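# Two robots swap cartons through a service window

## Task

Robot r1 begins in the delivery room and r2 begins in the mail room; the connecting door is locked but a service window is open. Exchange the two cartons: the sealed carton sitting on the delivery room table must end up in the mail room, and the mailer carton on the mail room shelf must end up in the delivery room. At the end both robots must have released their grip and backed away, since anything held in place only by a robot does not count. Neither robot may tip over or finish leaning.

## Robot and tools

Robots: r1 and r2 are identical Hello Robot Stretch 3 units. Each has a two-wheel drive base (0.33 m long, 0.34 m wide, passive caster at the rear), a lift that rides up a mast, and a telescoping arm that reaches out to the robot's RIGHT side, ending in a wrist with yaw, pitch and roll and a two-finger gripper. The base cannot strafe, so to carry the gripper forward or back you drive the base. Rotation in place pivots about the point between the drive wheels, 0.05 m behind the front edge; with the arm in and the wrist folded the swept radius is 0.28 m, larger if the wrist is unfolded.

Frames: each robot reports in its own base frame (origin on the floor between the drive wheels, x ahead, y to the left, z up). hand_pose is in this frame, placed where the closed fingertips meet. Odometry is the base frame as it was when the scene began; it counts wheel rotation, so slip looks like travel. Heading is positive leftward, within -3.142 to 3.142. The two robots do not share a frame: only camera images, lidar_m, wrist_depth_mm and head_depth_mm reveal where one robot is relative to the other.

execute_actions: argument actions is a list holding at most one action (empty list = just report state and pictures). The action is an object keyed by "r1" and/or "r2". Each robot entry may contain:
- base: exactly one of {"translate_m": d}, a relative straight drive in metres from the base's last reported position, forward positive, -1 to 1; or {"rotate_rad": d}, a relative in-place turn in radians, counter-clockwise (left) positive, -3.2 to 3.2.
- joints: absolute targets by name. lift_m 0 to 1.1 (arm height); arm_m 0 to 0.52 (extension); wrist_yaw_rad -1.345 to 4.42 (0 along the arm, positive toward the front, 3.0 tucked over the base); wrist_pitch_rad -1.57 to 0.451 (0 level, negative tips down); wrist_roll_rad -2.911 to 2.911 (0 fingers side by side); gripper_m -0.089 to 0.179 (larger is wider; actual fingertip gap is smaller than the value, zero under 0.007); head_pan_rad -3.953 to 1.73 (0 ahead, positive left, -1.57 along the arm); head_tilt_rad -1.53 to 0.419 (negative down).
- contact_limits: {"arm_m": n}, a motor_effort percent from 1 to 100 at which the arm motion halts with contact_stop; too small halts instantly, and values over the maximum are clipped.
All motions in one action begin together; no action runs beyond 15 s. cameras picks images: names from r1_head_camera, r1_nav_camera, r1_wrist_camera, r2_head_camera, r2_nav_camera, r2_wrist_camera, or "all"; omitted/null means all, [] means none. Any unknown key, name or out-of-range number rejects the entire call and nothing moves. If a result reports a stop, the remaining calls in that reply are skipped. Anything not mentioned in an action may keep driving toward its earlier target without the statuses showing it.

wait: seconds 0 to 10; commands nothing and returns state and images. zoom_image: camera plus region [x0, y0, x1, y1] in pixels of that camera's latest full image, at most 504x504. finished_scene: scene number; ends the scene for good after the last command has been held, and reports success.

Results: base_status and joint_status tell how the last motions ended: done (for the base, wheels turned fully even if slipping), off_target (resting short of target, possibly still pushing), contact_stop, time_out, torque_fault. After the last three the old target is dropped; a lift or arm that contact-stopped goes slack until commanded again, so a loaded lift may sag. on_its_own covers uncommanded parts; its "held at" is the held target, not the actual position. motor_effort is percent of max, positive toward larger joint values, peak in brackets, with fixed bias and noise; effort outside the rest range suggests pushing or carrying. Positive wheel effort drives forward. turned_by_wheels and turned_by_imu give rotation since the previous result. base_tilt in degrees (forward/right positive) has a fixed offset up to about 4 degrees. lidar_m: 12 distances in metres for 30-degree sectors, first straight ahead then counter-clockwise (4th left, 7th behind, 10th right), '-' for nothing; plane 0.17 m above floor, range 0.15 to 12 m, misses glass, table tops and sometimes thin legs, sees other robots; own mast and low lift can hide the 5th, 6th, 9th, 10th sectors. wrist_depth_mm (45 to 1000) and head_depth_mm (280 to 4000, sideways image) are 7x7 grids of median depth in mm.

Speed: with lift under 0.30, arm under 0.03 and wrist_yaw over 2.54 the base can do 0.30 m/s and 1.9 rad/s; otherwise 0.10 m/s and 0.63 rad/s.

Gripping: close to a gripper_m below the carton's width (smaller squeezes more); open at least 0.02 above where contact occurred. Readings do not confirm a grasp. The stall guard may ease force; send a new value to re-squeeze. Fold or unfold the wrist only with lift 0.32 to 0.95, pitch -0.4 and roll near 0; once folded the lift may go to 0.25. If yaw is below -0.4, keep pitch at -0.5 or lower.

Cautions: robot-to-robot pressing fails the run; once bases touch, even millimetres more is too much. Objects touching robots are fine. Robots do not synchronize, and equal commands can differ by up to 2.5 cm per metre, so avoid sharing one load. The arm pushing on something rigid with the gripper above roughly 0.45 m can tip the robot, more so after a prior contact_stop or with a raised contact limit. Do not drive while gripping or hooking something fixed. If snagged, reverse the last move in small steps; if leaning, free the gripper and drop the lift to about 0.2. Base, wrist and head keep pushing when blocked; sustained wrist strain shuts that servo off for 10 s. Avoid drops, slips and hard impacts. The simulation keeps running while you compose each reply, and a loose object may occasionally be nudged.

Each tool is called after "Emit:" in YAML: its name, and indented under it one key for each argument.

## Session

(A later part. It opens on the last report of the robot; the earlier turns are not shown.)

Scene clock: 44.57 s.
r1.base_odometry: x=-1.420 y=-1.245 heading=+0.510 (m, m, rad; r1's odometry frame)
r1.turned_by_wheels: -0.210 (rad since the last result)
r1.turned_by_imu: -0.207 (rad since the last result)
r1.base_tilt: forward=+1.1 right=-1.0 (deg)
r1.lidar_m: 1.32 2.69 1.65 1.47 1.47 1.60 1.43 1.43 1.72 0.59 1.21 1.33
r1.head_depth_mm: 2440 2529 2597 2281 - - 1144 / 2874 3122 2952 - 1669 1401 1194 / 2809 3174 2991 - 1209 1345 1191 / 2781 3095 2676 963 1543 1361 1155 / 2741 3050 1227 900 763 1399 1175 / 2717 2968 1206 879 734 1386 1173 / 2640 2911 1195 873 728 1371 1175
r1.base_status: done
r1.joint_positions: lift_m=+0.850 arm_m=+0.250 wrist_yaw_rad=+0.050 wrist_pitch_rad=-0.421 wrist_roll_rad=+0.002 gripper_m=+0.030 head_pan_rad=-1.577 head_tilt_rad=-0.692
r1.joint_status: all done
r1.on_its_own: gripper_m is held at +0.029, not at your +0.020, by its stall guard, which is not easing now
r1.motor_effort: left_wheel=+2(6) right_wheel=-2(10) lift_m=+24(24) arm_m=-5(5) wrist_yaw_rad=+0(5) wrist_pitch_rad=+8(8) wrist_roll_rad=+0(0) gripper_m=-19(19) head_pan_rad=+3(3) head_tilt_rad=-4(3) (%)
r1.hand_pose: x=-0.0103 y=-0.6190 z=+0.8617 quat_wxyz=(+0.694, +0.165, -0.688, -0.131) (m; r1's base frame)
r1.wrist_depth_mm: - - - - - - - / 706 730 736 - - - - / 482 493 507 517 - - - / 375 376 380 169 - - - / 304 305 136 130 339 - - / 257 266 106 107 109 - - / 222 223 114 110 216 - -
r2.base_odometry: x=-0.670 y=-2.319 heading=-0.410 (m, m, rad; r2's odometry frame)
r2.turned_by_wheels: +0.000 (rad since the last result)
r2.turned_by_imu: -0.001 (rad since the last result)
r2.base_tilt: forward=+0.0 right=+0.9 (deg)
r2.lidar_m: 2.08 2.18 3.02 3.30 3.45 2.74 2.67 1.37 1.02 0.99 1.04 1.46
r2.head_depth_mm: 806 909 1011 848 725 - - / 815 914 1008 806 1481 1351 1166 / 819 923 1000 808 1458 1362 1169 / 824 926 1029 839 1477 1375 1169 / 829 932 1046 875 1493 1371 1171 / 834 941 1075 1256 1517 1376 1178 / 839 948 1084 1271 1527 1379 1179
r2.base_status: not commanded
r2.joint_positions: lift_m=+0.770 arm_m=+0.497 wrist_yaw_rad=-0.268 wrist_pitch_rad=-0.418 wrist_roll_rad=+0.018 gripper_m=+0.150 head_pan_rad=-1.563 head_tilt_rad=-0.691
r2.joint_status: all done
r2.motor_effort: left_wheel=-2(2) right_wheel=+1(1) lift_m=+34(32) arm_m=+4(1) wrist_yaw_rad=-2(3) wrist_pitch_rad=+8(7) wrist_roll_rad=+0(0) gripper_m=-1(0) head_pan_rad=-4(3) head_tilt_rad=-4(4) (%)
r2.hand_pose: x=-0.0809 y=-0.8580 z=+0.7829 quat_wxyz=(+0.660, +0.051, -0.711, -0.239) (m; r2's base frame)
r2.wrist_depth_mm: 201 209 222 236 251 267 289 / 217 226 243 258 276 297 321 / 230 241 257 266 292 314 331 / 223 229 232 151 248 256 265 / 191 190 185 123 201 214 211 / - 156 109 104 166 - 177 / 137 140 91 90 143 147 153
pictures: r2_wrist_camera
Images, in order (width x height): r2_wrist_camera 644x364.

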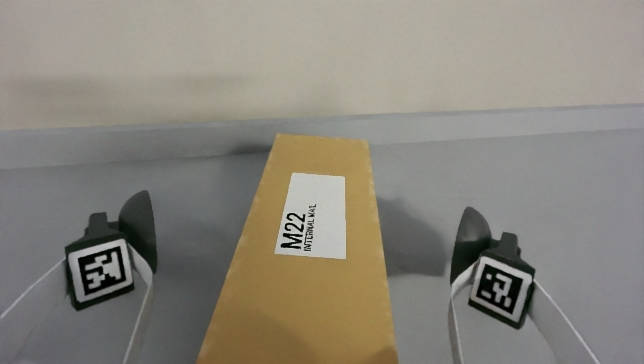

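Emit:
execute_actions:
  actions:
    - {"r1":{"base":{"translate_m":0.1},"joints":{"arm_m":0.15,"lift_m":0.92}},"r2":{"joints":{"gripper_m":0.02}}}
  cameras: ["r2_wrist_camera"]

Emit:
execute_actions:
  actions:
    - {"r1":{"base":{"translate_m":0.1},"joints":{"arm_m":0.05,"lift_m":1.0}},"r2":{"joints":{"lift_m":0.81}}}
  cameras: ["r2_wrist_camera"]

Scene clock: 47.87 s.
r1.base_odometry: x=-1.332 y=-1.196 heading=+0.510 (m, m, rad; r1's odometry frame)
r1.turned_by_wheels: +0.000 (rad since the last result)
r1.turned_by_imu: +0.001 (rad since the last result)
r1.base_tilt: forward=+1.1 right=-1.0 (deg)
r1.lidar_m: 1.21 2.73 1.67 1.49 1.50 1.72 1.53 1.54 0.61 0.65 1.19 1.23
r1.head_depth_mm: 2609 2692 2736 - - 1417 1200 / 2882 3132 3108 - - 1374 1193 / 2814 3131 2954 - - 1340 1160 / 2745 3056 1228 - 1149 1391 1184 / 2710 3000 1219 918 741 1391 1186 / 2702 3002 1210 877 713 1380 1182 / 2576 2835 1199 873 711 1384 1162
r1.base_status: done
r1.joint_positions: lift_m=+0.920 arm_m=+0.150 wrist_yaw_rad=+0.050 wrist_pitch_rad=-0.422 wrist_roll_rad=+0.002 gripper_m=+0.030 head_pan_rad=-1.577 head_tilt_rad=-0.692
r1.joint_status: all done
r1.on_its_own: gripper_m is held at +0.029, not at your +0.020, by its stall guard, which is not easing now
r1.motor_effort: left_wheel=+2(6) right_wheel=-2(5) lift_m=+24(23) arm_m=-6(4) wrist_yaw_rad=-1(0) wrist_pitch_rad=+8(8) wrist_roll_rad=+0(0) gripper_m=-19(19) head_pan_rad=+3(3) head_tilt_rad=-4(3) (%)
r1.hand_pose: x=-0.0103 y=-0.5189 z=+0.9317 quat_wxyz=(+0.694, +0.165, -0.688, -0.131) (m; r1's base frame)
r1.wrist_depth_mm: - - - - - - - / - - - - - - - / 629 629 659 682 - - - / 491 500 507 169 521 - - / 402 406 135 130 417 - - / 333 349 106 107 108 376 - / 291 291 114 110 285 304 -
r2.base_odometry: x=-0.670 y=-2.319 heading=-0.410 (m, m, rad; r2's odometry frame)
r2.turned_by_wheels: +0.000 (rad since the last result)
r2.turned_by_imu: +0.000 (rad since the last result)
r2.base_tilt: forward=+0.0 right=+0.8 (deg)
r2.lidar_m: 2.08 2.18 3.02 3.29 3.48 2.74 2.66 1.36 1.02 0.99 1.04 1.46
r2.head_depth_mm: 807 908 1013 847 726 - - / 811 914 1002 808 1486 1348 1169 / 817 920 1000 809 1463 1367 1167 / 823 927 1025 842 1486 1368 1175 / 828 934 1048 874 1499 1377 1172 / 834 937 1079 1255 1513 1380 1177 / 839 947 1083 1275 1536 1376 1179
r2.base_status: not commanded
r2.joint_positions: lift_m=+0.770 arm_m=+0.497 wrist_yaw_rad=-0.268 wrist_pitch_rad=-0.415 wrist_roll_rad=+0.018 gripper_m=+0.024 head_pan_rad=-1.563 head_tilt_rad=-0.691
r2.joint_status: gripper_m off_target (ended at +0.024, target +0.020)
r2.motor_effort: left_wheel=-2(2) right_wheel=+1(1) lift_m=+34(34) arm_m=+4(4) wrist_yaw_rad=-2(3) wrist_pitch_rad=+6(8) wrist_roll_rad=+0(1) gripper_m=-25(98) head_pan_rad=-3(4) head_tilt_rad=-4(4) (%)
r2.hand_pose: x=-0.0810 y=-0.8583 z=+0.7835 quat_wxyz=(+0.660, +0.050, -0.711, -0.238) (m; r2's base frame)
r2.wrist_depth_mm: 201 210 223 236 252 268 287 / 216 226 242 257 275 297 322 / 231 241 257 267 293 313 336 / 225 230 235 152 250 259 266 / 186 191 127 124 202 209 213 / 159 157 107 105 161 175 178 / - 140 90 91 144 150 153
pictures: r2_wrist_camera
Images, in order (width x height): r2_wrist_camera 644x364.

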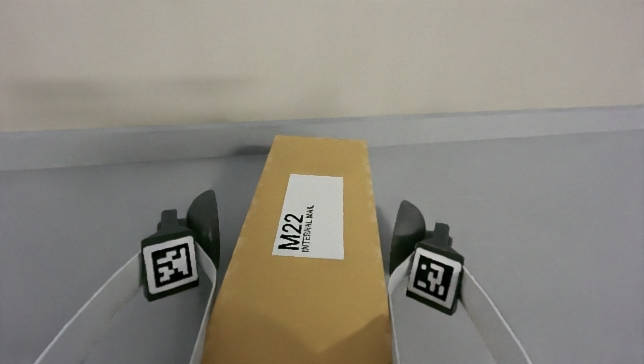

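Scene clock: 49.83 s.
r1.base_odometry: x=-1.245 y=-1.147 heading=+0.510 (m, m, rad; r1's odometry frame)
r1.turned_by_wheels: +0.000 (rad since the last result)
r1.turned_by_imu: +0.001 (rad since the last result)
r1.base_tilt: forward=+1.1 right=-1.0 (deg)
r1.lidar_m: 1.15 2.68 1.70 1.51 1.51 1.82 1.62 1.63 0.65 1.16 1.17 1.12
r1.head_depth_mm: 2769 2895 - - - 1346 1203 / 2886 3177 3234 - - 1122 1169 / 2827 3076 3234 - - 1328 1184 / 2765 3090 3113 - - 1361 1181 / 2721 2967 1222 881 716 1399 1175 / 2671 2911 1206 876 690 1394 1171 / 2585 2900 1202 873 689 1365 1174
r1.base_status: done
r1.joint_positions: lift_m=+1.000 arm_m=+0.050 wrist_yaw_rad=+0.050 wrist_pitch_rad=-0.422 wrist_roll_rad=+0.002 gripper_m=+0.030 head_pan_rad=-1.577 head_tilt_rad=-0.692
r1.joint_status: all done
r1.on_its_own: gripper_m is held at +0.029, not at your +0.020, by its stall guard, which is not easing now
r1.motor_effort: left_wheel=+2(5) right_wheel=-2(4) lift_m=+24(24) arm_m=-5(7) wrist_yaw_rad=+0(0) wrist_pitch_rad=+8(8) wrist_roll_rad=+0(0) gripper_m=-18(19) head_pan_rad=+3(3) head_tilt_rad=-4(3) (%)
r1.hand_pose: x=-0.0103 y=-0.4189 z=+1.0116 quat_wxyz=(+0.694, +0.165, -0.688, -0.131) (m; r1's base frame)
r1.wrist_depth_mm: - - - - - - - / - - - - - - - / 814 809 838 864 - - - / 631 637 631 168 665 - - / 501 510 136 130 529 - - / 427 446 106 107 108 451 - / 365 373 114 110 385 487 -
r2.base_odometry: x=-0.670 y=-2.319 heading=-0.410 (m, m, rad; r2's odometry frame)
r2.turned_by_wheels: +0.000 (rad since the last result)
r2.turned_by_imu: +0.000 (rad since the last result)
r2.base_tilt: forward=+0.0 right=+0.9 (deg)
r2.lidar_m: 2.08 2.18 3.03 3.29 3.46 2.74 2.66 1.36 1.02 0.99 1.04 1.46
r2.head_depth_mm: 807 906 1010 862 - - 1156 / 813 915 997 822 1450 1369 1168 / 817 918 - 835 1463 1369 1174 / 823 926 1024 841 1483 1367 1173 / 827 935 1052 875 1503 1372 1172 / 834 937 1073 1254 1519 1378 1178 / 838 946 1087 1272 1524 1380 1178
r2.base_status: not commanded
r2.joint_positions: lift_m=+0.810 arm_m=+0.497 wrist_yaw_rad=-0.268 wrist_pitch_rad=-0.426 wrist_roll_rad=+0.019 gripper_m=+0.033 head_pan_rad=-1.563 head_tilt_rad=-0.691
r2.joint_status: all done
r2.on_its_own: gripper_m is held at +0.032, not at your +0.020, by its stall guard, which is not easing now
r2.motor_effort: left_wheel=-1(2) right_wheel=+1(4) lift_m=+45(46) arm_m=+4(4) wrist_yaw_rad=-3(3) wrist_pitch_rad=+11(12) wrist_roll_rad=-1(1) gripper_m=-19(25) head_pan_rad=-4(3) head_tilt_rad=-4(4) (%)
r2.hand_pose: x=-0.0806 y=-0.8570 z=+0.8206 quat_wxyz=(+0.658, +0.054, -0.711, -0.241) (m; r2's base frame)
r2.wrist_depth_mm: 201 211 223 236 251 268 288 / 217 228 242 258 278 298 324 / 235 248 266 279 309 331 360 / 251 264 276 157 309 322 330 / 235 239 138 128 264 261 269 / 200 200 115 108 202 221 224 / - 176 98 93 185 190 193
pictures: r2_wrist_camera
Images, in order (width x height): r2_wrist_camera 644x364.

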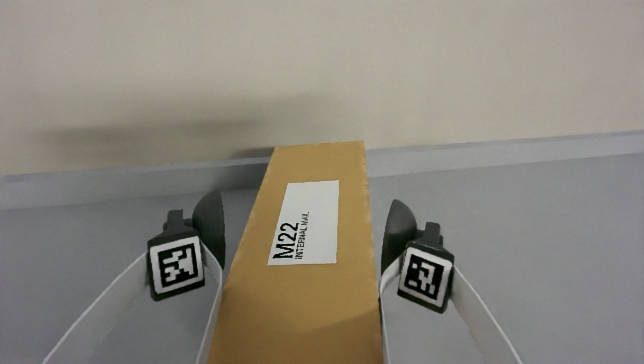

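Emit:
execute_actions:
  actions:
    - {"r1":{"base":{"translate_m":0.15}},"r2":{"joints":{"arm_m":0.36,"wrist_yaw_rad":0.05}}}
  cameras: ["r2_wrist_camera","r2_head_camera"]

Scene clock: 57.20 s.
r1.base_odometry: x=-1.114 y=-1.074 heading=+0.510 (m, m, rad; r1's odometry frame)
r1.turned_by_wheels: +0.000 (rad since the last result)
r1.turned_by_imu: +0.002 (rad since the last result)
r1.base_tilt: forward=+1.1 right=-1.0 (deg)
r1.lidar_m: 2.54 2.52 1.73 1.55 1.55 1.86 1.78 1.78 0.72 1.13 1.14 0.97
r1.head_depth_mm: 2901 3089 - - - 1311 1171 / 2863 3101 3189 - - 1357 1194 / 2756 3071 3218 - - 1320 1181 / 2762 2994 3131 - - 1366 1191 / 2665 2991 1217 886 693 1360 1178 / 2627 2918 1204 878 689 1361 1176 / 2548 2863 2871 867 685 1313 1161
r1.base_status: done
r1.joint_positions: lift_m=+1.000 arm_m=+0.050 wrist_yaw_rad=+0.050 wrist_pitch_rad=-0.422 wrist_roll_rad=+0.002 gripper_m=+0.030 head_pan_rad=-1.577 head_tilt_rad=-0.692
r1.joint_status: not commanded
r1.on_its_own: gripper_m is held at +0.029, not at your +0.020, by its stall guard, which is not easing now
r1.motor_effort: left_wheel=+2(6) right_wheel=-2(5) lift_m=+24(25) arm_m=-5(4) wrist_yaw_rad=+0(0) wrist_pitch_rad=+8(8) wrist_roll_rad=+0(0) gripper_m=-19(20) head_pan_rad=+3(3) head_tilt_rad=-3(3) (%)
r1.hand_pose: x=-0.0103 y=-0.4189 z=+1.0116 quat_wxyz=(+0.694, +0.165, -0.688, -0.131) (m; r1's base frame)
r1.wrist_depth_mm: - - - - - - - / - - - - - - - / 806 837 829 850 849 - - / 625 631 631 169 667 678 - / 502 513 136 131 531 550 - / 424 440 106 107 109 455 458 / 368 372 114 110 360 388 400
r2.base_odometry: x=-0.670 y=-2.319 heading=-0.410 (m, m, rad; r2's odometry frame)
r2.turned_by_wheels: +0.000 (rad since the last result)
r2.turned_by_imu: -0.001 (rad since the last result)
r2.base_tilt: forward=+0.0 right=+0.8 (deg)
r2.lidar_m: 2.09 2.18 3.03 3.29 3.46 2.74 2.66 1.37 1.02 0.99 1.04 1.46
r2.head_depth_mm: 808 907 1012 865 - - 1153 / 812 915 1016 779 1480 1369 1166 / 818 920 1011 770 1461 1370 1170 / 824 927 1027 811 1476 1372 1176 / 828 936 1049 874 1496 1378 1175 / 834 939 1077 1255 1504 1373 1179 / 841 948 1085 1271 1529 1384 1179
r2.base_status: not commanded
r2.joint_positions: lift_m=+0.810 arm_m=+0.360 wrist_yaw_rad=+0.048 wrist_pitch_rad=-0.427 wrist_roll_rad=+0.019 gripper_m=+0.033 head_pan_rad=-1.563 head_tilt_rad=-0.691
r2.joint_status: all done
r2.on_its_own: gripper_m is held at +0.032, not at your +0.020, by its stall guard, which is not easing now
r2.motor_effort: left_wheel=-1(2) right_wheel=+0(2) lift_m=+45(45) arm_m=-4(6) wrist_yaw_rad=+2(5) wrist_pitch_rad=+12(12) wrist_roll_rad=+0(1) gripper_m=-20(20) head_pan_rad=-3(3) head_tilt_rad=-4(4) (%)
r2.hand_pose: x=-0.0109 y=-0.7283 z=+0.8204 quat_wxyz=(+0.688, +0.165, -0.694, -0.135) (m; r2's base frame)
r2.wrist_depth_mm: 374 365 358 351 344 338 329 / 412 402 391 385 374 365 361 / 458 442 379 388 389 387 383 / 509 480 295 157 314 325 331 / 573 244 138 128 264 262 267 / 636 201 115 108 201 220 224 / 182 176 98 93 186 191 193
pictures: r2_head_camera (sideways: a quarter turn clockwise sets it upright), r2_wrist_camera
Images, in order (width x height): r2_head_camera 896x504, r2_wrist_camera 644x364.

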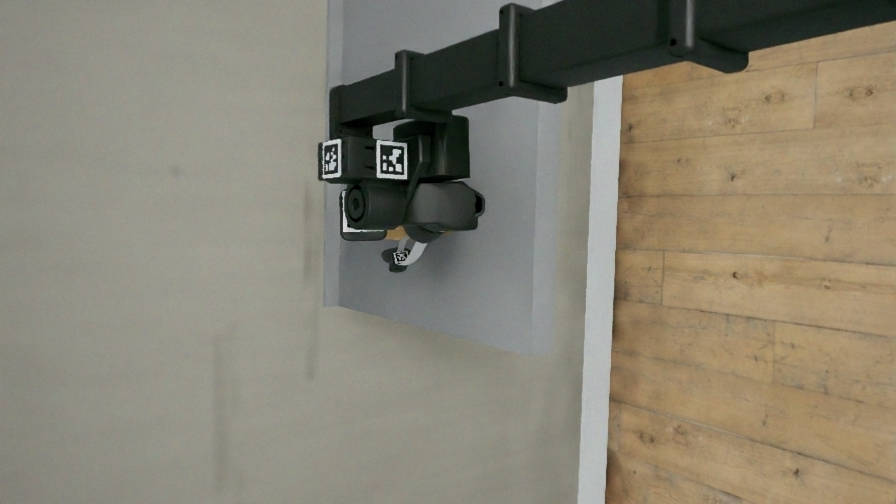

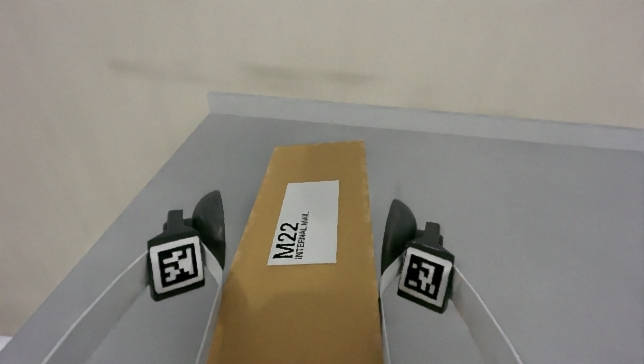

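Emit:
execute_actions:
  actions:
    - {"r1":{"base":{"translate_m":0.3}},"r2":{"base":{"rotate_rad":1.667},"joints":{"arm_m":0.1,"lift_m":1.0,"head_pan_rad":0,"head_tilt_rad":-0.4}}}
  cameras: []

Emit:
execute_actions:
  actions:
    - {"r1":{"base":{"translate_m":0.85}},"r2":{"base":{"translate_m":0.85}}}
  cameras: ["r2_wrist_camera","r1_nav_camera"]

Scene clock: 62.47 s.
r1.base_odometry: x=-0.852 y=-0.927 heading=+0.510 (m, m, rad; r1's odometry frame)
r1.turned_by_wheels: +0.000 (rad since the last result)
r1.turned_by_imu: +0.002 (rad since the last result)
r1.base_tilt: forward=+1.1 right=-1.0 (deg)
r1.lidar_m: 2.24 2.24 1.80 1.61 1.61 1.93 2.07 0.93 1.21 1.07 1.08 0.69
r1.head_depth_mm: 2834 3178 - - - 1331 1198 / 2775 3066 3198 - - 1335 1193 / 2702 3025 3183 - - 1331 1196 / 2675 2981 3091 - - 1318 1181 / 2617 2897 2903 883 694 1285 1180 / 2573 2856 2944 875 689 616 1179 / 2514 2767 2866 872 686 598 1174
r1.base_status: done
r1.joint_positions: lift_m=+1.000 arm_m=+0.050 wrist_yaw_rad=+0.050 wrist_pitch_rad=-0.422 wrist_roll_rad=+0.002 gripper_m=+0.030 head_pan_rad=-1.577 head_tilt_rad=-0.692
r1.joint_status: not commanded
r1.on_its_own: gripper_m is held at +0.029, not at your +0.020, by its stall guard, which is not easing now
r1.motor_effort: left_wheel=+2(5) right_wheel=-2(5) lift_m=+24(25) arm_m=-5(5) wrist_yaw_rad=-1(0) wrist_pitch_rad=+8(8) wrist_roll_rad=+0(0) gripper_m=-19(19) head_pan_rad=+4(3) head_tilt_rad=-3(3) (%)
r1.hand_pose: x=-0.0103 y=-0.4189 z=+1.0116 quat_wxyz=(+0.694, +0.165, -0.688, -0.131) (m; r1's base frame)
r1.wrist_depth_mm: - - - - - - - / - - - - - - - / 809 830 826 856 880 875 - / 621 623 645 168 668 676 700 / 502 509 136 131 533 545 544 / 427 441 106 107 108 448 450 / 368 368 114 110 366 383 388
r2.base_odometry: x=-0.670 y=-2.319 heading=+1.257 (m, m, rad; r2's odometry frame)
r2.turned_by_wheels: +1.667 (rad since the last result)
r2.turned_by_imu: +1.675 (rad since the last result)
r2.base_tilt: forward=+0.1 right=+0.9 (deg)
r2.lidar_m: 3.29 3.35 2.69 2.64 1.26 1.01 0.99 1.08 1.63 2.08 2.25 3.33
r2.head_depth_mm: 2782 2982 3181 3323 2287 1721 1368 / 2783 3010 3251 3392 2286 1712 1375 / 2755 - 3344 3420 2282 1717 1378 / 2780 - 3398 3404 2285 1720 1380 / 2835 - 3434 3452 2295 1730 1371 / 2967 3176 3437 3449 2292 1724 1381 / 3016 3245 3503 3468 2299 1719 1381
r2.base_status: done
r2.joint_positions: lift_m=+1.000 arm_m=+0.100 wrist_yaw_rad=+0.048 wrist_pitch_rad=-0.427 wrist_roll_rad=+0.019 gripper_m=+0.033 head_pan_rad=-0.007 head_tilt_rad=-0.408
r2.joint_status: all done
r2.on_its_own: gripper_m is held at +0.032, not at your +0.020, by its stall guard, which is not easing now
r2.motor_effort: left_wheel=-2(6) right_wheel=+1(8) lift_m=+44(46) arm_m=-4(3) wrist_yaw_rad=+1(2) wrist_pitch_rad=+12(12) wrist_roll_rad=-1(1) gripper_m=-20(20) head_pan_rad=+4(48) head_tilt_rad=+2(17) (%)
r2.hand_pose: x=-0.0108 y=-0.4683 z=+1.0104 quat_wxyz=(+0.688, +0.165, -0.694, -0.135) (m; r2's base frame)
r2.wrist_depth_mm: - - - - - - - / - - - - - - - / - - - - - - - / - - - 157 - - - / - - 138 128 - - - / - - 115 108 - - - / - - 98 93 - - -
pictures: none
No camera images: the call's "cameras" was empty. Leave "cameras" out to get every camera's image.

Scene clock: 71.93 s.
r1.base_odometry: x=-0.111 y=-0.512 heading=+0.510 (m, m, rad; r1's odometry frame)
r1.turned_by_wheels: +0.000 (rad since the last result)
r1.turned_by_imu: +0.003 (rad since the last result)
r1.base_tilt: forward=+1.1 right=-1.1 (deg)
r1.lidar_m: 1.40 1.41 1.66 1.77 1.79 2.14 2.91 1.65 0.35 0.93 2.56 1.57
r1.head_depth_mm: 2667 3005 - - - 551 524 / 2652 2943 3185 - - 1311 1139 / 2573 2859 3096 - - 1340 1192 / 2520 2826 3024 - - 1361 1181 / 2473 2745 2919 2131 1690 1390 1185 / 2420 2681 2875 2131 1679 1379 1169 / 2352 2627 2786 2108 1667 1363 1168
r1.base_status: done
r1.joint_positions: lift_m=+1.000 arm_m=+0.050 wrist_yaw_rad=+0.050 wrist_pitch_rad=-0.422 wrist_roll_rad=+0.002 gripper_m=+0.030 head_pan_rad=-1.577 head_tilt_rad=-0.692
r1.joint_status: not commanded
r1.on_its_own: gripper_m is held at +0.029, not at your +0.020, by its stall guard, which is not easing now
r1.motor_effort: left_wheel=+2(5) right_wheel=-2(5) lift_m=+24(24) arm_m=-6(5) wrist_yaw_rad=+0(1) wrist_pitch_rad=+8(8) wrist_roll_rad=+0(0) gripper_m=-18(20) head_pan_rad=+3(3) head_tilt_rad=-3(3) (%)
r1.hand_pose: x=-0.0103 y=-0.4189 z=+1.0116 quat_wxyz=(+0.694, +0.165, -0.688, -0.131) (m; r1's base frame)
r1.wrist_depth_mm: - - - - - - - / - - - - - - - / - - - - - - - / - - - 168 653 680 699 / - - 136 130 539 540 552 / - - 106 107 108 451 458 / - - 114 110 369 386 393
r2.base_odometry: x=-0.407 y=-1.511 heading=+1.257 (m, m, rad; r2's odometry frame)
r2.turned_by_wheels: +0.000 (rad since the last result)
r2.turned_by_imu: -0.002 (rad since the last result)
r2.base_tilt: forward=+0.0 right=+0.9 (deg)
r2.lidar_m: 2.47 2.68 2.59 2.55 2.32 1.85 1.83 1.98 2.22 2.19 2.35 2.50
r2.head_depth_mm: 2039 2191 2344 2555 2270 1717 1367 / 2062 2220 2411 2597 2298 1716 1371 / 2104 - 2500 2653 2297 1717 1374 / 2134 - 2549 2697 2289 1721 1372 / 2174 - 2578 2728 2292 1710 1382 / 2197 2448 2560 2797 2296 1726 1375 / 2247 2411 2596 2827 2317 1723 1379
r2.base_status: done
r2.joint_positions: lift_m=+1.000 arm_m=+0.100 wrist_yaw_rad=+0.048 wrist_pitch_rad=-0.427 wrist_roll_rad=+0.019 gripper_m=+0.033 head_pan_rad=-0.007 head_tilt_rad=-0.408
r2.joint_status: not commanded
r2.on_its_own: gripper_m is held at +0.032, not at your +0.020, by its stall guard, which is not easing now
r2.motor_effort: left_wheel=-2(2) right_wheel=+2(5) lift_m=+44(44) arm_m=-4(4) wrist_yaw_rad=+1(1) wrist_pitch_rad=+12(12) wrist_roll_rad=-1(1) gripper_m=-21(20) head_pan_rad=+3(4) head_tilt_rad=+3(2) (%)
r2.hand_pose: x=-0.0108 y=-0.4683 z=+1.0104 quat_wxyz=(+0.688, +0.165, -0.694, -0.135) (m; r2's base frame)
r2.wrist_depth_mm: - - - - - - - / - - - - - - - / - - - - - - - / - - - 157 - - - / - - 138 128 - - - / - - 115 108 - - - / - - 98 93 - - -
pictures: r1_nav_camera (sideways: a quarter turn counterclockwise sets it upright), r2_wrist_camera
Images, in order (width x height): r1_nav_camera 672x504, r2_wrist_camera 644x364.

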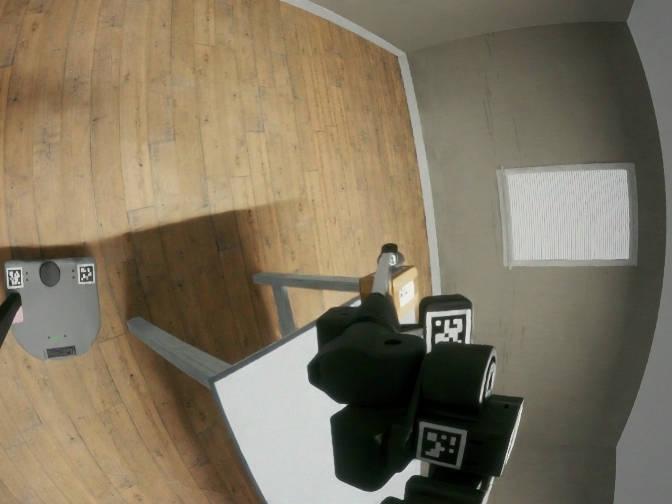

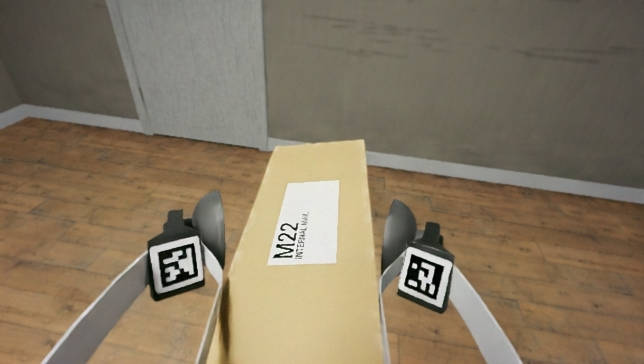

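Emit:
execute_actions:
  actions:
    - {"r1":{"base":{"rotate_rad":-0.68},"joints":{"arm_m":0.005}},"r2":{"base":{"translate_m":0.12}}}
  cameras: []

Emit:
execute_actions:
  actions:
    - {"r1":{"base":{"translate_m":1.0}},"r2":{"base":{"translate_m":1.0}}}
  cameras: []

Emit:
execute_actions:
  actions:
    - {"r1":{"base":{"translate_m":0.24}},"r2":{"base":{"translate_m":0.24}}}
  cameras: ["r2_head_camera"]

Scene clock: 75.77 s.
r1.base_odometry: x=-0.111 y=-0.512 heading=-0.170 (m, m, rad; r1's odometry frame)
r1.turned_by_wheels: -0.680 (rad since the last result)
r1.turned_by_imu: -0.674 (rad since the last result)
r1.base_tilt: forward=+1.1 right=-1.1 (deg)
r1.lidar_m: 1.74 1.41 1.40 1.51 1.79 1.78 1.96 2.93 1.69 0.35 0.92 2.97
r1.head_depth_mm: 2489 2722 1347 - - - - / 2707 2858 1266 983 - - 1143 / 2854 3095 1248 - - - - / 3095 3427 1226 - - 587 1156 / 3295 3630 1223 919 683 571 740 / 3176 3469 1217 877 690 615 1174 / 2881 3146 2865 875 688 1340 1169
r1.base_status: done
r1.joint_positions: lift_m=+1.000 arm_m=+0.005 wrist_yaw_rad=+0.050 wrist_pitch_rad=-0.422 wrist_roll_rad=+0.002 gripper_m=+0.030 head_pan_rad=-1.577 head_tilt_rad=-0.692
r1.joint_status: all done
r1.on_its_own: gripper_m is held at +0.029, not at your +0.020, by its stall guard, which is not easing now
r1.motor_effort: left_wheel=+2(5) right_wheel=-2(8) lift_m=+24(24) arm_m=-5(6) wrist_yaw_rad=+0(0) wrist_pitch_rad=+8(8) wrist_roll_rad=+0(0) gripper_m=-20(19) head_pan_rad=+3(3) head_tilt_rad=-3(2) (%)
r1.hand_pose: x=-0.0103 y=-0.3739 z=+1.0116 quat_wxyz=(+0.694, +0.165, -0.688, -0.131) (m; r1's base frame)
r1.wrist_depth_mm: - - - - - - - / - - - - - - - / - - 830 877 886 898 - / - 625 641 169 662 741 - / - 516 135 130 540 - - / - 465 106 107 109 - - / - 382 114 110 - - -
r2.base_odometry: x=-0.370 y=-1.397 heading=+1.257 (m, m, rad; r2's odometry frame)
r2.turned_by_wheels: +0.000 (rad since the last result)
r2.turned_by_imu: -0.001 (rad since the last result)
r2.base_tilt: forward=+0.0 right=+0.9 (deg)
r2.lidar_m: 2.35 2.55 2.57 2.54 2.47 1.97 1.95 2.11 2.23 2.21 2.36 2.38
r2.head_depth_mm: 1953 2078 2238 2417 2267 1709 1372 / 1958 2108 2275 2466 2293 1709 1367 / 2036 - 2353 2531 2283 1723 1374 / 2030 - 2415 2549 2304 1724 1382 / 2038 - 2446 2621 2285 1712 1377 / 2092 2318 2462 2641 2290 1724 1376 / 2102 2293 2501 2702 2299 1730 1384
r2.base_status: done
r2.joint_positions: lift_m=+1.000 arm_m=+0.100 wrist_yaw_rad=+0.048 wrist_pitch_rad=-0.427 wrist_roll_rad=+0.019 gripper_m=+0.033 head_pan_rad=-0.007 head_tilt_rad=-0.408
r2.joint_status: not commanded
r2.on_its_own: gripper_m is held at +0.032, not at your +0.020, by its stall guard, which is not easing now
r2.motor_effort: left_wheel=-2(2) right_wheel=+1(8) lift_m=+44(45) arm_m=-4(4) wrist_yaw_rad=+1(1) wrist_pitch_rad=+12(11) wrist_roll_rad=-1(1) gripper_m=-19(21) head_pan_rad=+4(4) head_tilt_rad=+3(3) (%)
r2.hand_pose: x=-0.0108 y=-0.4683 z=+1.0104 quat_wxyz=(+0.688, +0.165, -0.694, -0.135) (m; r2's base frame)
r2.wrist_depth_mm: - - - - - - - / - - - - - - - / - - - - - - - / - - - 157 - - - / - - 138 128 - - - / - - 114 108 - - - / - - 98 93 - - -
pictures: none
No camera images: the call's "cameras" was empty. Leave "cameras" out to get every camera's image.

Scene clock: 86.73 s.
r1.base_odometry: x=+0.875 y=-0.681 heading=-0.170 (m, m, rad; r1's odometry frame)
r1.turned_by_wheels: +0.000 (rad since the last result)
r1.turned_by_imu: +0.004 (rad since the last result)
r1.base_tilt: forward=+1.1 right=-1.1 (deg)
r1.lidar_m: 0.95 0.77 0.77 0.85 1.31 2.56 2.82 1.00 0.89 2.73 2.21 1.90
r1.head_depth_mm: 3092 3314 3226 - - - - / 3230 3485 3071 2381 - - 1149 / 3289 3643 2979 - - - - / 2921 3204 3001 - - 1358 1152 / 2607 2876 2928 2246 1663 1392 1175 / 2343 2557 2760 2125 1684 1383 1182 / 2157 2310 2483 2109 1663 1377 1172
r1.base_status: done
r1.joint_positions: lift_m=+1.000 arm_m=+0.005 wrist_yaw_rad=+0.050 wrist_pitch_rad=-0.422 wrist_roll_rad=+0.002 gripper_m=+0.030 head_pan_rad=-1.577 head_tilt_rad=-0.692
r1.joint_status: not commanded
r1.on_its_own: gripper_m is held at +0.029, not at your +0.020, by its stall guard, which is not easing now
r1.motor_effort: left_wheel=+2(5) right_wheel=-2(4) lift_m=+24(25) arm_m=-5(5) wrist_yaw_rad=+0(1) wrist_pitch_rad=+8(9) wrist_roll_rad=+0(0) gripper_m=-19(20) head_pan_rad=+3(3) head_tilt_rad=-3(2) (%)
r1.hand_pose: x=-0.0103 y=-0.3739 z=+1.0116 quat_wxyz=(+0.694, +0.165, -0.688, -0.131) (m; r1's base frame)
r1.wrist_depth_mm: - - - - - - - / - - - - - - - / - - - - - - 913 / - - - 169 - - 682 / - - 136 130 - - 568 / - - 106 107 109 - - / - - 114 110 - - -
r2.base_odometry: x=-0.061 y=-0.445 heading=+1.257 (m, m, rad; r2's odometry frame)
r2.turned_by_wheels: +0.000 (rad since the last result)
r2.turned_by_imu: -0.002 (rad since the last result)
r2.base_tilt: forward=+0.0 right=+0.9 (deg)
r2.lidar_m: 1.37 1.48 2.24 2.42 2.62 2.97 2.93 2.96 2.33 2.31 1.74 1.38
r2.head_depth_mm: 1114 1191 1278 1376 1504 1596 1362 / - - 3087 1400 1526 1642 1371 / - - 3158 1427 1561 1651 1374 / - - 3798 1455 1593 1687 1379 / - - - 1481 1627 1709 1374 / - - - 1502 1648 1722 1382 / - - 1543 1542 1694 1733 1379
r2.base_status: done
r2.joint_positions: lift_m=+1.000 arm_m=+0.100 wrist_yaw_rad=+0.048 wrist_pitch_rad=-0.427 wrist_roll_rad=+0.019 gripper_m=+0.033 head_pan_rad=-0.007 head_tilt_rad=-0.408
r2.joint_status: not commanded
r2.on_its_own: gripper_m is held at +0.032, not at your +0.020, by its stall guard, which is not easing now
r2.motor_effort: left_wheel=-2(2) right_wheel=+1(6) lift_m=+44(45) arm_m=-4(4) wrist_yaw_rad=+1(1) wrist_pitch_rad=+12(12) wrist_roll_rad=-1(1) gripper_m=-20(20) head_pan_rad=+4(3) head_tilt_rad=+3(2) (%)
r2.hand_pose: x=-0.0108 y=-0.4683 z=+1.0104 quat_wxyz=(+0.688, +0.165, -0.694, -0.135) (m; r2's base frame)
r2.wrist_depth_mm: - - - - - - - / - - - - - - - / - - - - - - - / - - - 157 - - - / - - 138 128 - - - / - - 115 108 - - - / - - 98 93 - - -
pictures: none
No camera images: the call's "cameras" was empty. Leave "cameras" out to get every camera's image.

Scene clock: 90.10 s.
r1.base_odometry: x=+1.112 y=-0.722 heading=-0.170 (m, m, rad; r1's odometry frame)
r1.turned_by_wheels: +0.000 (rad since the last result)
r1.turned_by_imu: +0.001 (rad since the last result)
r1.base_tilt: forward=+1.1 right=-1.0 (deg)
r1.lidar_m: 0.76 0.62 0.62 0.67 1.05 2.74 3.01 1.23 1.03 2.49 2.02 1.52
r1.head_depth_mm: 3129 3418 3252 - - - - / 3303 3658 3003 2381 - - 1141 / 2950 3406 3017 - - - - / 2627 2983 3033 - - 1361 1154 / 2347 2640 2741 2221 1651 1395 1180 / 2138 2363 2527 2145 1681 1388 1170 / 1935 2112 2340 2122 1695 1378 1169
r1.base_status: done
r1.joint_positions: lift_m=+1.000 arm_m=+0.005 wrist_yaw_rad=+0.050 wrist_pitch_rad=-0.422 wrist_roll_rad=+0.002 gripper_m=+0.030 head_pan_rad=-1.577 head_tilt_rad=-0.692
r1.joint_status: not commanded
r1.on_its_own: gripper_m is held at +0.029, not at your +0.020, by its stall guard, which is not easing now
r1.motor_effort: left_wheel=+2(6) right_wheel=-2(5) lift_m=+24(24) arm_m=-5(5) wrist_yaw_rad=+0(1) wrist_pitch_rad=+8(7) wrist_roll_rad=+0(0) gripper_m=-18(20) head_pan_rad=+3(3) head_tilt_rad=-3(2) (%)
r1.hand_pose: x=-0.0103 y=-0.3739 z=+1.0116 quat_wxyz=(+0.694, +0.165, -0.688, -0.131) (m; r1's base frame)
r1.wrist_depth_mm: - - - - - - - / - - - - - - - / - - - - - - - / - - - 169 - - - / - - 136 131 - - - / - - 106 107 109 - - / - - 114 110 - - -
r2.base_odometry: x=+0.013 y=-0.217 heading=+1.257 (m, m, rad; r2's odometry frame)
r2.turned_by_wheels: +0.000 (rad since the last result)
r2.turned_by_imu: -0.001 (rad since the last result)
r2.base_tilt: forward=+0.0 right=+0.9 (deg)
r2.lidar_m: 1.13 1.22 1.86 2.38 2.59 3.19 3.16 2.99 2.36 2.34 1.43 1.14
r2.head_depth_mm: - 1080 1057 1106 1229 1348 1374 / - - 3733 1039 1251 1375 1368 / - - 3747 1120 1275 1402 1378 / - 1805 3733 1121 1305 1441 1381 / - - - 1125 1330 1470 1369 / - - - 1130 1351 1499 1381 / - - - 1226 1387 1538 1374
r2.base_status: done
r2.joint_positions: lift_m=+1.000 arm_m=+0.100 wrist_yaw_rad=+0.048 wrist_pitch_rad=-0.427 wrist_roll_rad=+0.019 gripper_m=+0.033 head_pan_rad=-0.007 head_tilt_rad=-0.408
r2.joint_status: not commanded
r2.on_its_own: gripper_m is held at +0.032, not at your +0.020, by its stall guard, which is not easing now
r2.motor_effort: left_wheel=-2(2) right_wheel=+0(7) lift_m=+45(44) arm_m=-4(4) wrist_yaw_rad=+1(1) wrist_pitch_rad=+12(11) wrist_roll_rad=-1(1) gripper_m=-21(20) head_pan_rad=+3(3) head_tilt_rad=+3(3) (%)
r2.hand_pose: x=-0.0108 y=-0.4683 z=+1.0104 quat_wxyz=(+0.688, +0.165, -0.694, -0.135) (m; r2's base frame)
r2.wrist_depth_mm: - - - - - - - / - - - - - - - / - - - - - - - / - - - 157 - - - / - - 138 128 - - - / - - 115 108 - - - / - - 98 93 - - -
pictures: r2_head_camera (sideways: a quarter turn clockwise sets it upright)
Images, in order (width x height): r2_head_camera 896x504.

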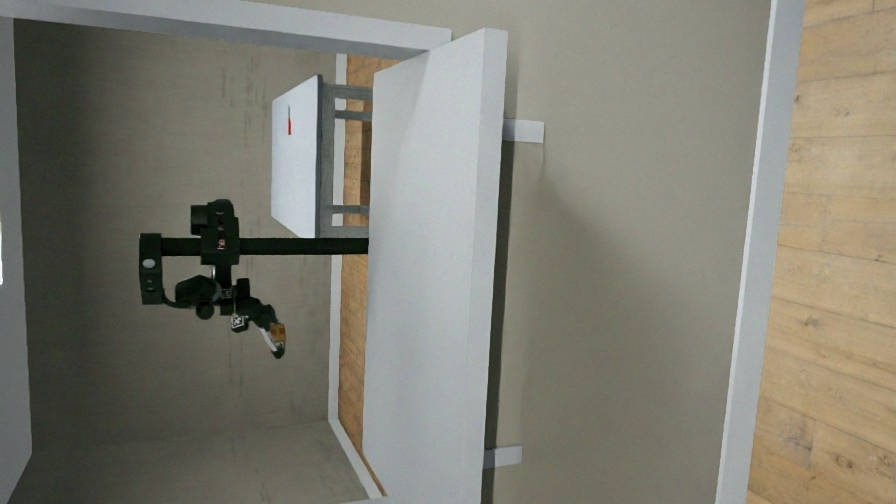

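Emit:
execute_actions:
  actions:
    - {"r1":{"base":{"rotate_rad":2.46}},"r2":{"base":{"translate_m":0.41}}}
  cameras: ["r1_wrist_camera"]

Scene clock: 96.03 s.
r1.base_odometry: x=+1.112 y=-0.722 heading=+2.290 (m, m, rad; r1's odometry frame)
r1.turned_by_wheels: +2.460 (rad since the last result)
r1.turned_by_imu: +2.445 (rad since the last result)
r1.base_tilt: forward=+1.1 right=-1.0 (deg)
r1.lidar_m: 2.47 2.86 1.23 1.03 2.80 2.07 2.01 0.86 0.64 0.62 0.65 0.90
r1.head_depth_mm: - - 3265 - - - - / - - 930 725 - - 1141 / - - 923 - - - - / - - 910 - - 1032 1129 / - - 903 679 530 1002 1149 / - - 895 650 543 1002 1147 / - - 883 646 541 1012 1147
r1.base_status: done
r1.joint_positions: lift_m=+1.000 arm_m=+0.005 wrist_yaw_rad=+0.050 wrist_pitch_rad=-0.422 wrist_roll_rad=+0.002 gripper_m=+0.030 head_pan_rad=-1.577 head_tilt_rad=-0.692
r1.joint_status: not commanded
r1.on_its_own: gripper_m is held at +0.029, not at your +0.020, by its stall guard, which is not easing now
r1.motor_effort: left_wheel=+0(2) right_wheel=+3(8) lift_m=+24(24) arm_m=-5(5) wrist_yaw_rad=+0(1) wrist_pitch_rad=+8(8) wrist_roll_rad=+0(0) gripper_m=-19(20) head_pan_rad=+3(3) head_tilt_rad=-4(2) (%)
r1.hand_pose: x=-0.0103 y=-0.3739 z=+1.0116 quat_wxyz=(+0.694, +0.165, -0.688, -0.131) (m; r1's base frame)
r1.wrist_depth_mm: - - - - - - - / - - - - - - 408 / 515 527 532 550 557 601 399 / 396 404 410 169 423 429 400 / 319 326 136 130 341 347 352 / 271 279 106 107 109 287 288 / 750 269 114 110 238 243 247
r2.base_odometry: x=+0.139 y=+0.173 heading=+1.257 (m, m, rad; r2's odometry frame)
r2.turned_by_wheels: +0.000 (rad since the last result)
r2.turned_by_imu: -0.001 (rad since the last result)
r2.base_tilt: forward=+0.1 right=+0.9 (deg)
r2.lidar_m: 0.73 0.79 1.19 2.34 2.53 3.58 3.55 3.07 2.42 1.88 0.92 0.74
r2.head_depth_mm: - - - 1037 698 588 928 / - - 3144 1041 699 587 954 / - - 3770 1042 701 875 974 / - - - 1045 702 894 1002 / - 1402 1264 1046 703 916 1027 / - - - 1050 704 934 1055 / - - - 1053 706 958 1077
r2.base_status: done
r2.joint_positions: lift_m=+1.000 arm_m=+0.100 wrist_yaw_rad=+0.048 wrist_pitch_rad=-0.427 wrist_roll_rad=+0.019 gripper_m=+0.033 head_pan_rad=-0.007 head_tilt_rad=-0.408
r2.joint_status: not commanded
r2.on_its_own: gripper_m is held at +0.032, not at your +0.020, by its stall guard, which is not easing now
r2.motor_effort: left_wheel=-2(2) right_wheel=+1(7) lift_m=+44(45) arm_m=-4(4) wrist_yaw_rad=+1(1) wrist_pitch_rad=+11(11) wrist_roll_rad=-1(1) gripper_m=-20(20) head_pan_rad=+3(4) head_tilt_rad=+3(2) (%)
r2.hand_pose: x=-0.0108 y=-0.4683 z=+1.0104 quat_wxyz=(+0.688, +0.165, -0.694, -0.135) (m; r2's base frame)
r2.wrist_depth_mm: 694 917 - - - - - / 724 991 - - - - - / 742 - - - - - - / 750 - - 157 - - - / 781 - 138 128 - - - / 809 - 115 108 - - - / 777 - 98 93 - - -
pictures: r1_wrist_camera
Images, in order (width x height): r1_wrist_camera 644x364.

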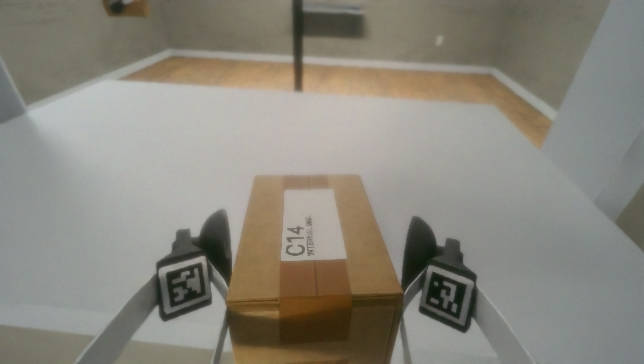

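Emit:
execute_actions:
  actions:
    - {"r1":{"joints":{"arm_m":0.37,"lift_m":0.925}},"r2":{"base":{"rotate_rad":1.44},"joints":{"arm_m":0.2,"head_pan_rad":-1.57,"head_tilt_rad":-0.7,"lift_m":0.96}}}
  cameras: ["r1_wrist_camera","r2_wrist_camera"]

Emit:
execute_actions:
  actions:
    - {"r1":{"joints":{"lift_m":0.906}},"r2":{"joints":{"arm_m":0.40,"lift_m":0.935}}}
  cameras: ["r1_wrist_camera","r2_wrist_camera"]

Scene clock: 100.93 s.
r1.base_odometry: x=+1.112 y=-0.722 heading=+2.290 (m, m, rad; r1's odometry frame)
r1.turned_by_wheels: +0.000 (rad since the last result)
r1.turned_by_imu: +0.001 (rad since the last result)
r1.base_tilt: forward=+1.1 right=-1.0 (deg)
r1.lidar_m: 2.47 2.86 1.23 1.03 2.79 2.08 2.01 0.86 0.64 0.62 0.64 0.90
r1.head_depth_mm: - - 3281 - 541 984 1151 / - - - 644 538 983 1159 / - - - 662 536 993 1158 / - - 766 658 532 995 1151 / - - 904 656 530 998 1150 / 1389 - 898 650 544 1001 1141 / 1257 942 857 643 540 1012 1145
r1.base_status: not commanded
r1.joint_positions: lift_m=+0.925 arm_m=+0.370 wrist_yaw_rad=+0.050 wrist_pitch_rad=-0.422 wrist_roll_rad=+0.002 gripper_m=+0.030 head_pan_rad=-1.577 head_tilt_rad=-0.692
r1.joint_status: all done
r1.on_its_own: gripper_m is held at +0.029, not at your +0.020, by its stall guard, which is not easing now
r1.motor_effort: left_wheel=+0(0) right_wheel=+3(3) lift_m=+17(19) arm_m=+4(4) wrist_yaw_rad=-1(0) wrist_pitch_rad=+8(8) wrist_roll_rad=+0(0) gripper_m=-19(19) head_pan_rad=+3(3) head_tilt_rad=-2(2) (%)
r1.hand_pose: x=-0.0103 y=-0.7383 z=+0.9369 quat_wxyz=(+0.694, +0.165, -0.688, -0.131) (m; r1's base frame)
r1.wrist_depth_mm: 346 - - - - - - / - - - - - - - / 353 360 363 375 - - - / 268 273 276 169 286 294 298 / 218 220 136 131 231 231 237 / 184 190 106 107 109 194 196 / 159 160 114 110 156 166 168
r2.base_odometry: x=+0.139 y=+0.173 heading=+2.697 (m, m, rad; r2's odometry frame)
r2.turned_by_wheels: +1.440 (rad since the last result)
r2.turned_by_imu: +1.446 (rad since the last result)
r2.base_tilt: forward=+0.1 right=+0.9 (deg)
r2.lidar_m: 2.34 2.43 3.28 3.56 3.44 2.49 2.39 1.04 0.75 0.72 0.75 1.02
r2.head_depth_mm: - 3880 - 613 1045 1268 1165 / - - - 612 1047 1274 1168 / - 3907 - 614 1053 1278 1166 / - 3681 829 644 1056 1278 1170 / - 3703 834 646 1059 1277 1170 / - 3975 836 647 1064 1281 1175 / 1259 866 769 649 1068 1289 1176
r2.base_status: done
r2.joint_positions: lift_m=+0.960 arm_m=+0.200 wrist_yaw_rad=+0.048 wrist_pitch_rad=-0.428 wrist_roll_rad=+0.019 gripper_m=+0.033 head_pan_rad=-1.563 head_tilt_rad=-0.691
r2.joint_status: all done
r2.on_its_own: gripper_m is held at +0.032, not at your +0.020, by its stall guard, which is not easing now
r2.motor_effort: left_wheel=-2(5) right_wheel=+1(7) lift_m=+35(38) arm_m=+4(4) wrist_yaw_rad=+1(1) wrist_pitch_rad=+12(12) wrist_roll_rad=-1(1) gripper_m=-20(20) head_pan_rad=-3(48) head_tilt_rad=-4(21) (%)
r2.hand_pose: x=-0.0108 y=-0.5676 z=+0.9706 quat_wxyz=(+0.688, +0.166, -0.693, -0.135) (m; r2's base frame)
r2.wrist_depth_mm: 389 - - - - - 281 / 450 522 553 576 600 - 277 / 358 392 403 419 435 399 289 / 303 309 316 158 335 343 318 / 252 256 138 128 283 280 355 / 216 216 114 108 216 238 241 / 191 190 98 93 199 204 207
pictures: r1_wrist_camera, r2_wrist_camera
Images, in order (width x height): r1_wrist_camera 644x364, r2_wrist_camera 644x364.

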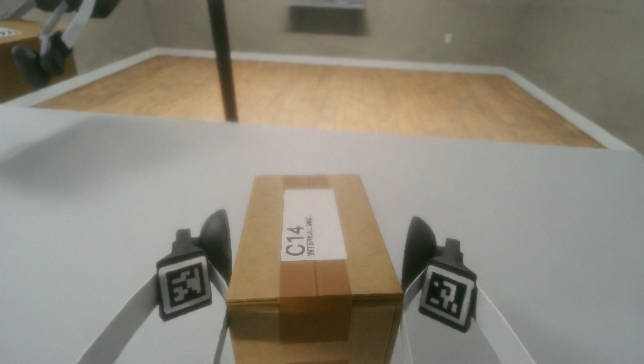

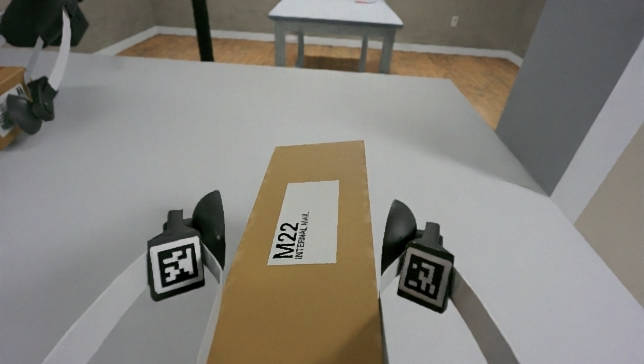

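Scene clock: 103.63 s.
r1.base_odometry: x=+1.112 y=-0.722 heading=+2.290 (m, m, rad; r1's odometry frame)
r1.turned_by_wheels: +0.000 (rad since the last result)
r1.turned_by_imu: +0.001 (rad since the last result)
r1.base_tilt: forward=+1.1 right=-1.0 (deg)
r1.lidar_m: 2.47 2.87 1.23 1.03 2.79 2.08 2.01 0.86 0.64 0.62 0.64 0.90
r1.head_depth_mm: - - 3271 - - 1011 1148 / - - - 639 538 992 1157 / - - - 652 534 992 1163 / - - 960 635 532 996 1158 / - - 904 653 530 998 1151 / 1386 - 895 650 543 1009 1148 / 1275 - 882 644 541 1010 1145
r1.base_status: not commanded
r1.joint_positions: lift_m=+0.906 arm_m=+0.370 wrist_yaw_rad=+0.050 wrist_pitch_rad=-0.422 wrist_roll_rad=+0.002 gripper_m=+0.030 head_pan_rad=-1.577 head_tilt_rad=-0.692
r1.joint_status: all done
r1.on_its_own: gripper_m is held at +0.029, not at your +0.020, by its stall guard, which is not easing now
r1.motor_effort: left_wheel=+0(0) right_wheel=+3(3) lift_m=+17(17) arm_m=+4(5) wrist_yaw_rad=+0(0) wrist_pitch_rad=+8(8) wrist_roll_rad=+0(0) gripper_m=-19(19) head_pan_rad=+3(3) head_tilt_rad=-2(2) (%)
r1.hand_pose: x=-0.0103 y=-0.7383 z=+0.9180 quat_wxyz=(+0.694, +0.165, -0.688, -0.131) (m; r1's base frame)
r1.wrist_depth_mm: - - - - - - - / - - - - - - - / 311 315 321 327 336 341 - / 239 242 236 160 252 258 264 / 193 196 132 128 202 206 207 / 162 168 106 107 108 172 173 / 140 141 116 111 138 146 147
r2.base_odometry: x=+0.139 y=+0.173 heading=+2.697 (m, m, rad; r2's odometry frame)
r2.turned_by_wheels: +0.000 (rad since the last result)
r2.turned_by_imu: +0.000 (rad since the last result)
r2.base_tilt: forward=+0.0 right=+0.8 (deg)
r2.lidar_m: 2.33 2.42 3.29 3.56 3.44 2.48 2.39 1.04 0.75 0.73 0.75 1.02
r2.head_depth_mm: - 740 - 614 1045 1269 1163 / - - 783 638 1048 1273 1170 / - - 753 640 1050 1272 1168 / - 3694 791 643 1056 1283 1175 / - 3728 832 644 1058 1280 1172 / - 3982 835 648 1065 1284 1178 / 1281 871 774 650 1067 1287 1179
r2.base_status: not commanded
r2.joint_positions: lift_m=+0.935 arm_m=+0.400 wrist_yaw_rad=+0.048 wrist_pitch_rad=-0.428 wrist_roll_rad=+0.019 gripper_m=+0.033 head_pan_rad=-1.563 head_tilt_rad=-0.691
r2.joint_status: all done
r2.on_its_own: gripper_m is held at +0.032, not at your +0.020, by its stall guard, which is not easing now
r2.motor_effort: left_wheel=-2(2) right_wheel=+1(1) lift_m=+35(33) arm_m=+4(5) wrist_yaw_rad=+1(1) wrist_pitch_rad=+12(12) wrist_roll_rad=-1(1) gripper_m=-20(20) head_pan_rad=-5(4) head_tilt_rad=-3(4) (%)
r2.hand_pose: x=-0.0108 y=-0.7675 z=+0.9456 quat_wxyz=(+0.688, +0.166, -0.693, -0.135) (m; r2's base frame)
r2.wrist_depth_mm: - - - - - - - / - - - - - - - / 329 338 348 363 375 409 - / 260 267 274 158 288 296 - / 217 222 138 128 245 242 242 / 186 186 115 108 187 205 208 / - 164 98 94 173 176 179
pictures: r1_wrist_camera, r2_wrist_camera
Images, in order (width x height): r1_wrist_camera 644x364, r2_wrist_camera 644x364.

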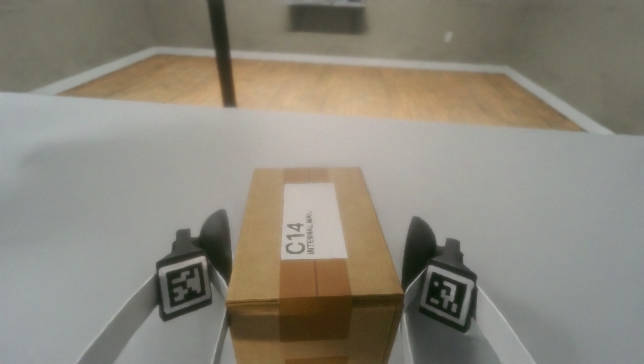

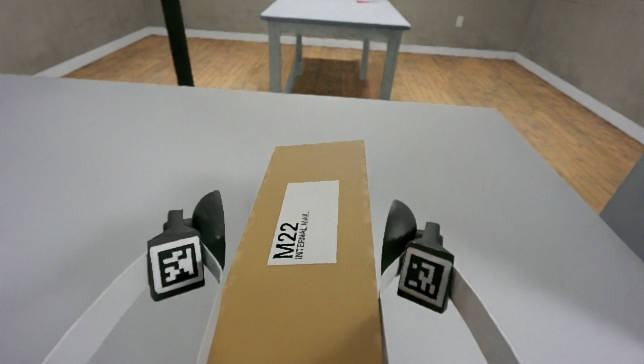

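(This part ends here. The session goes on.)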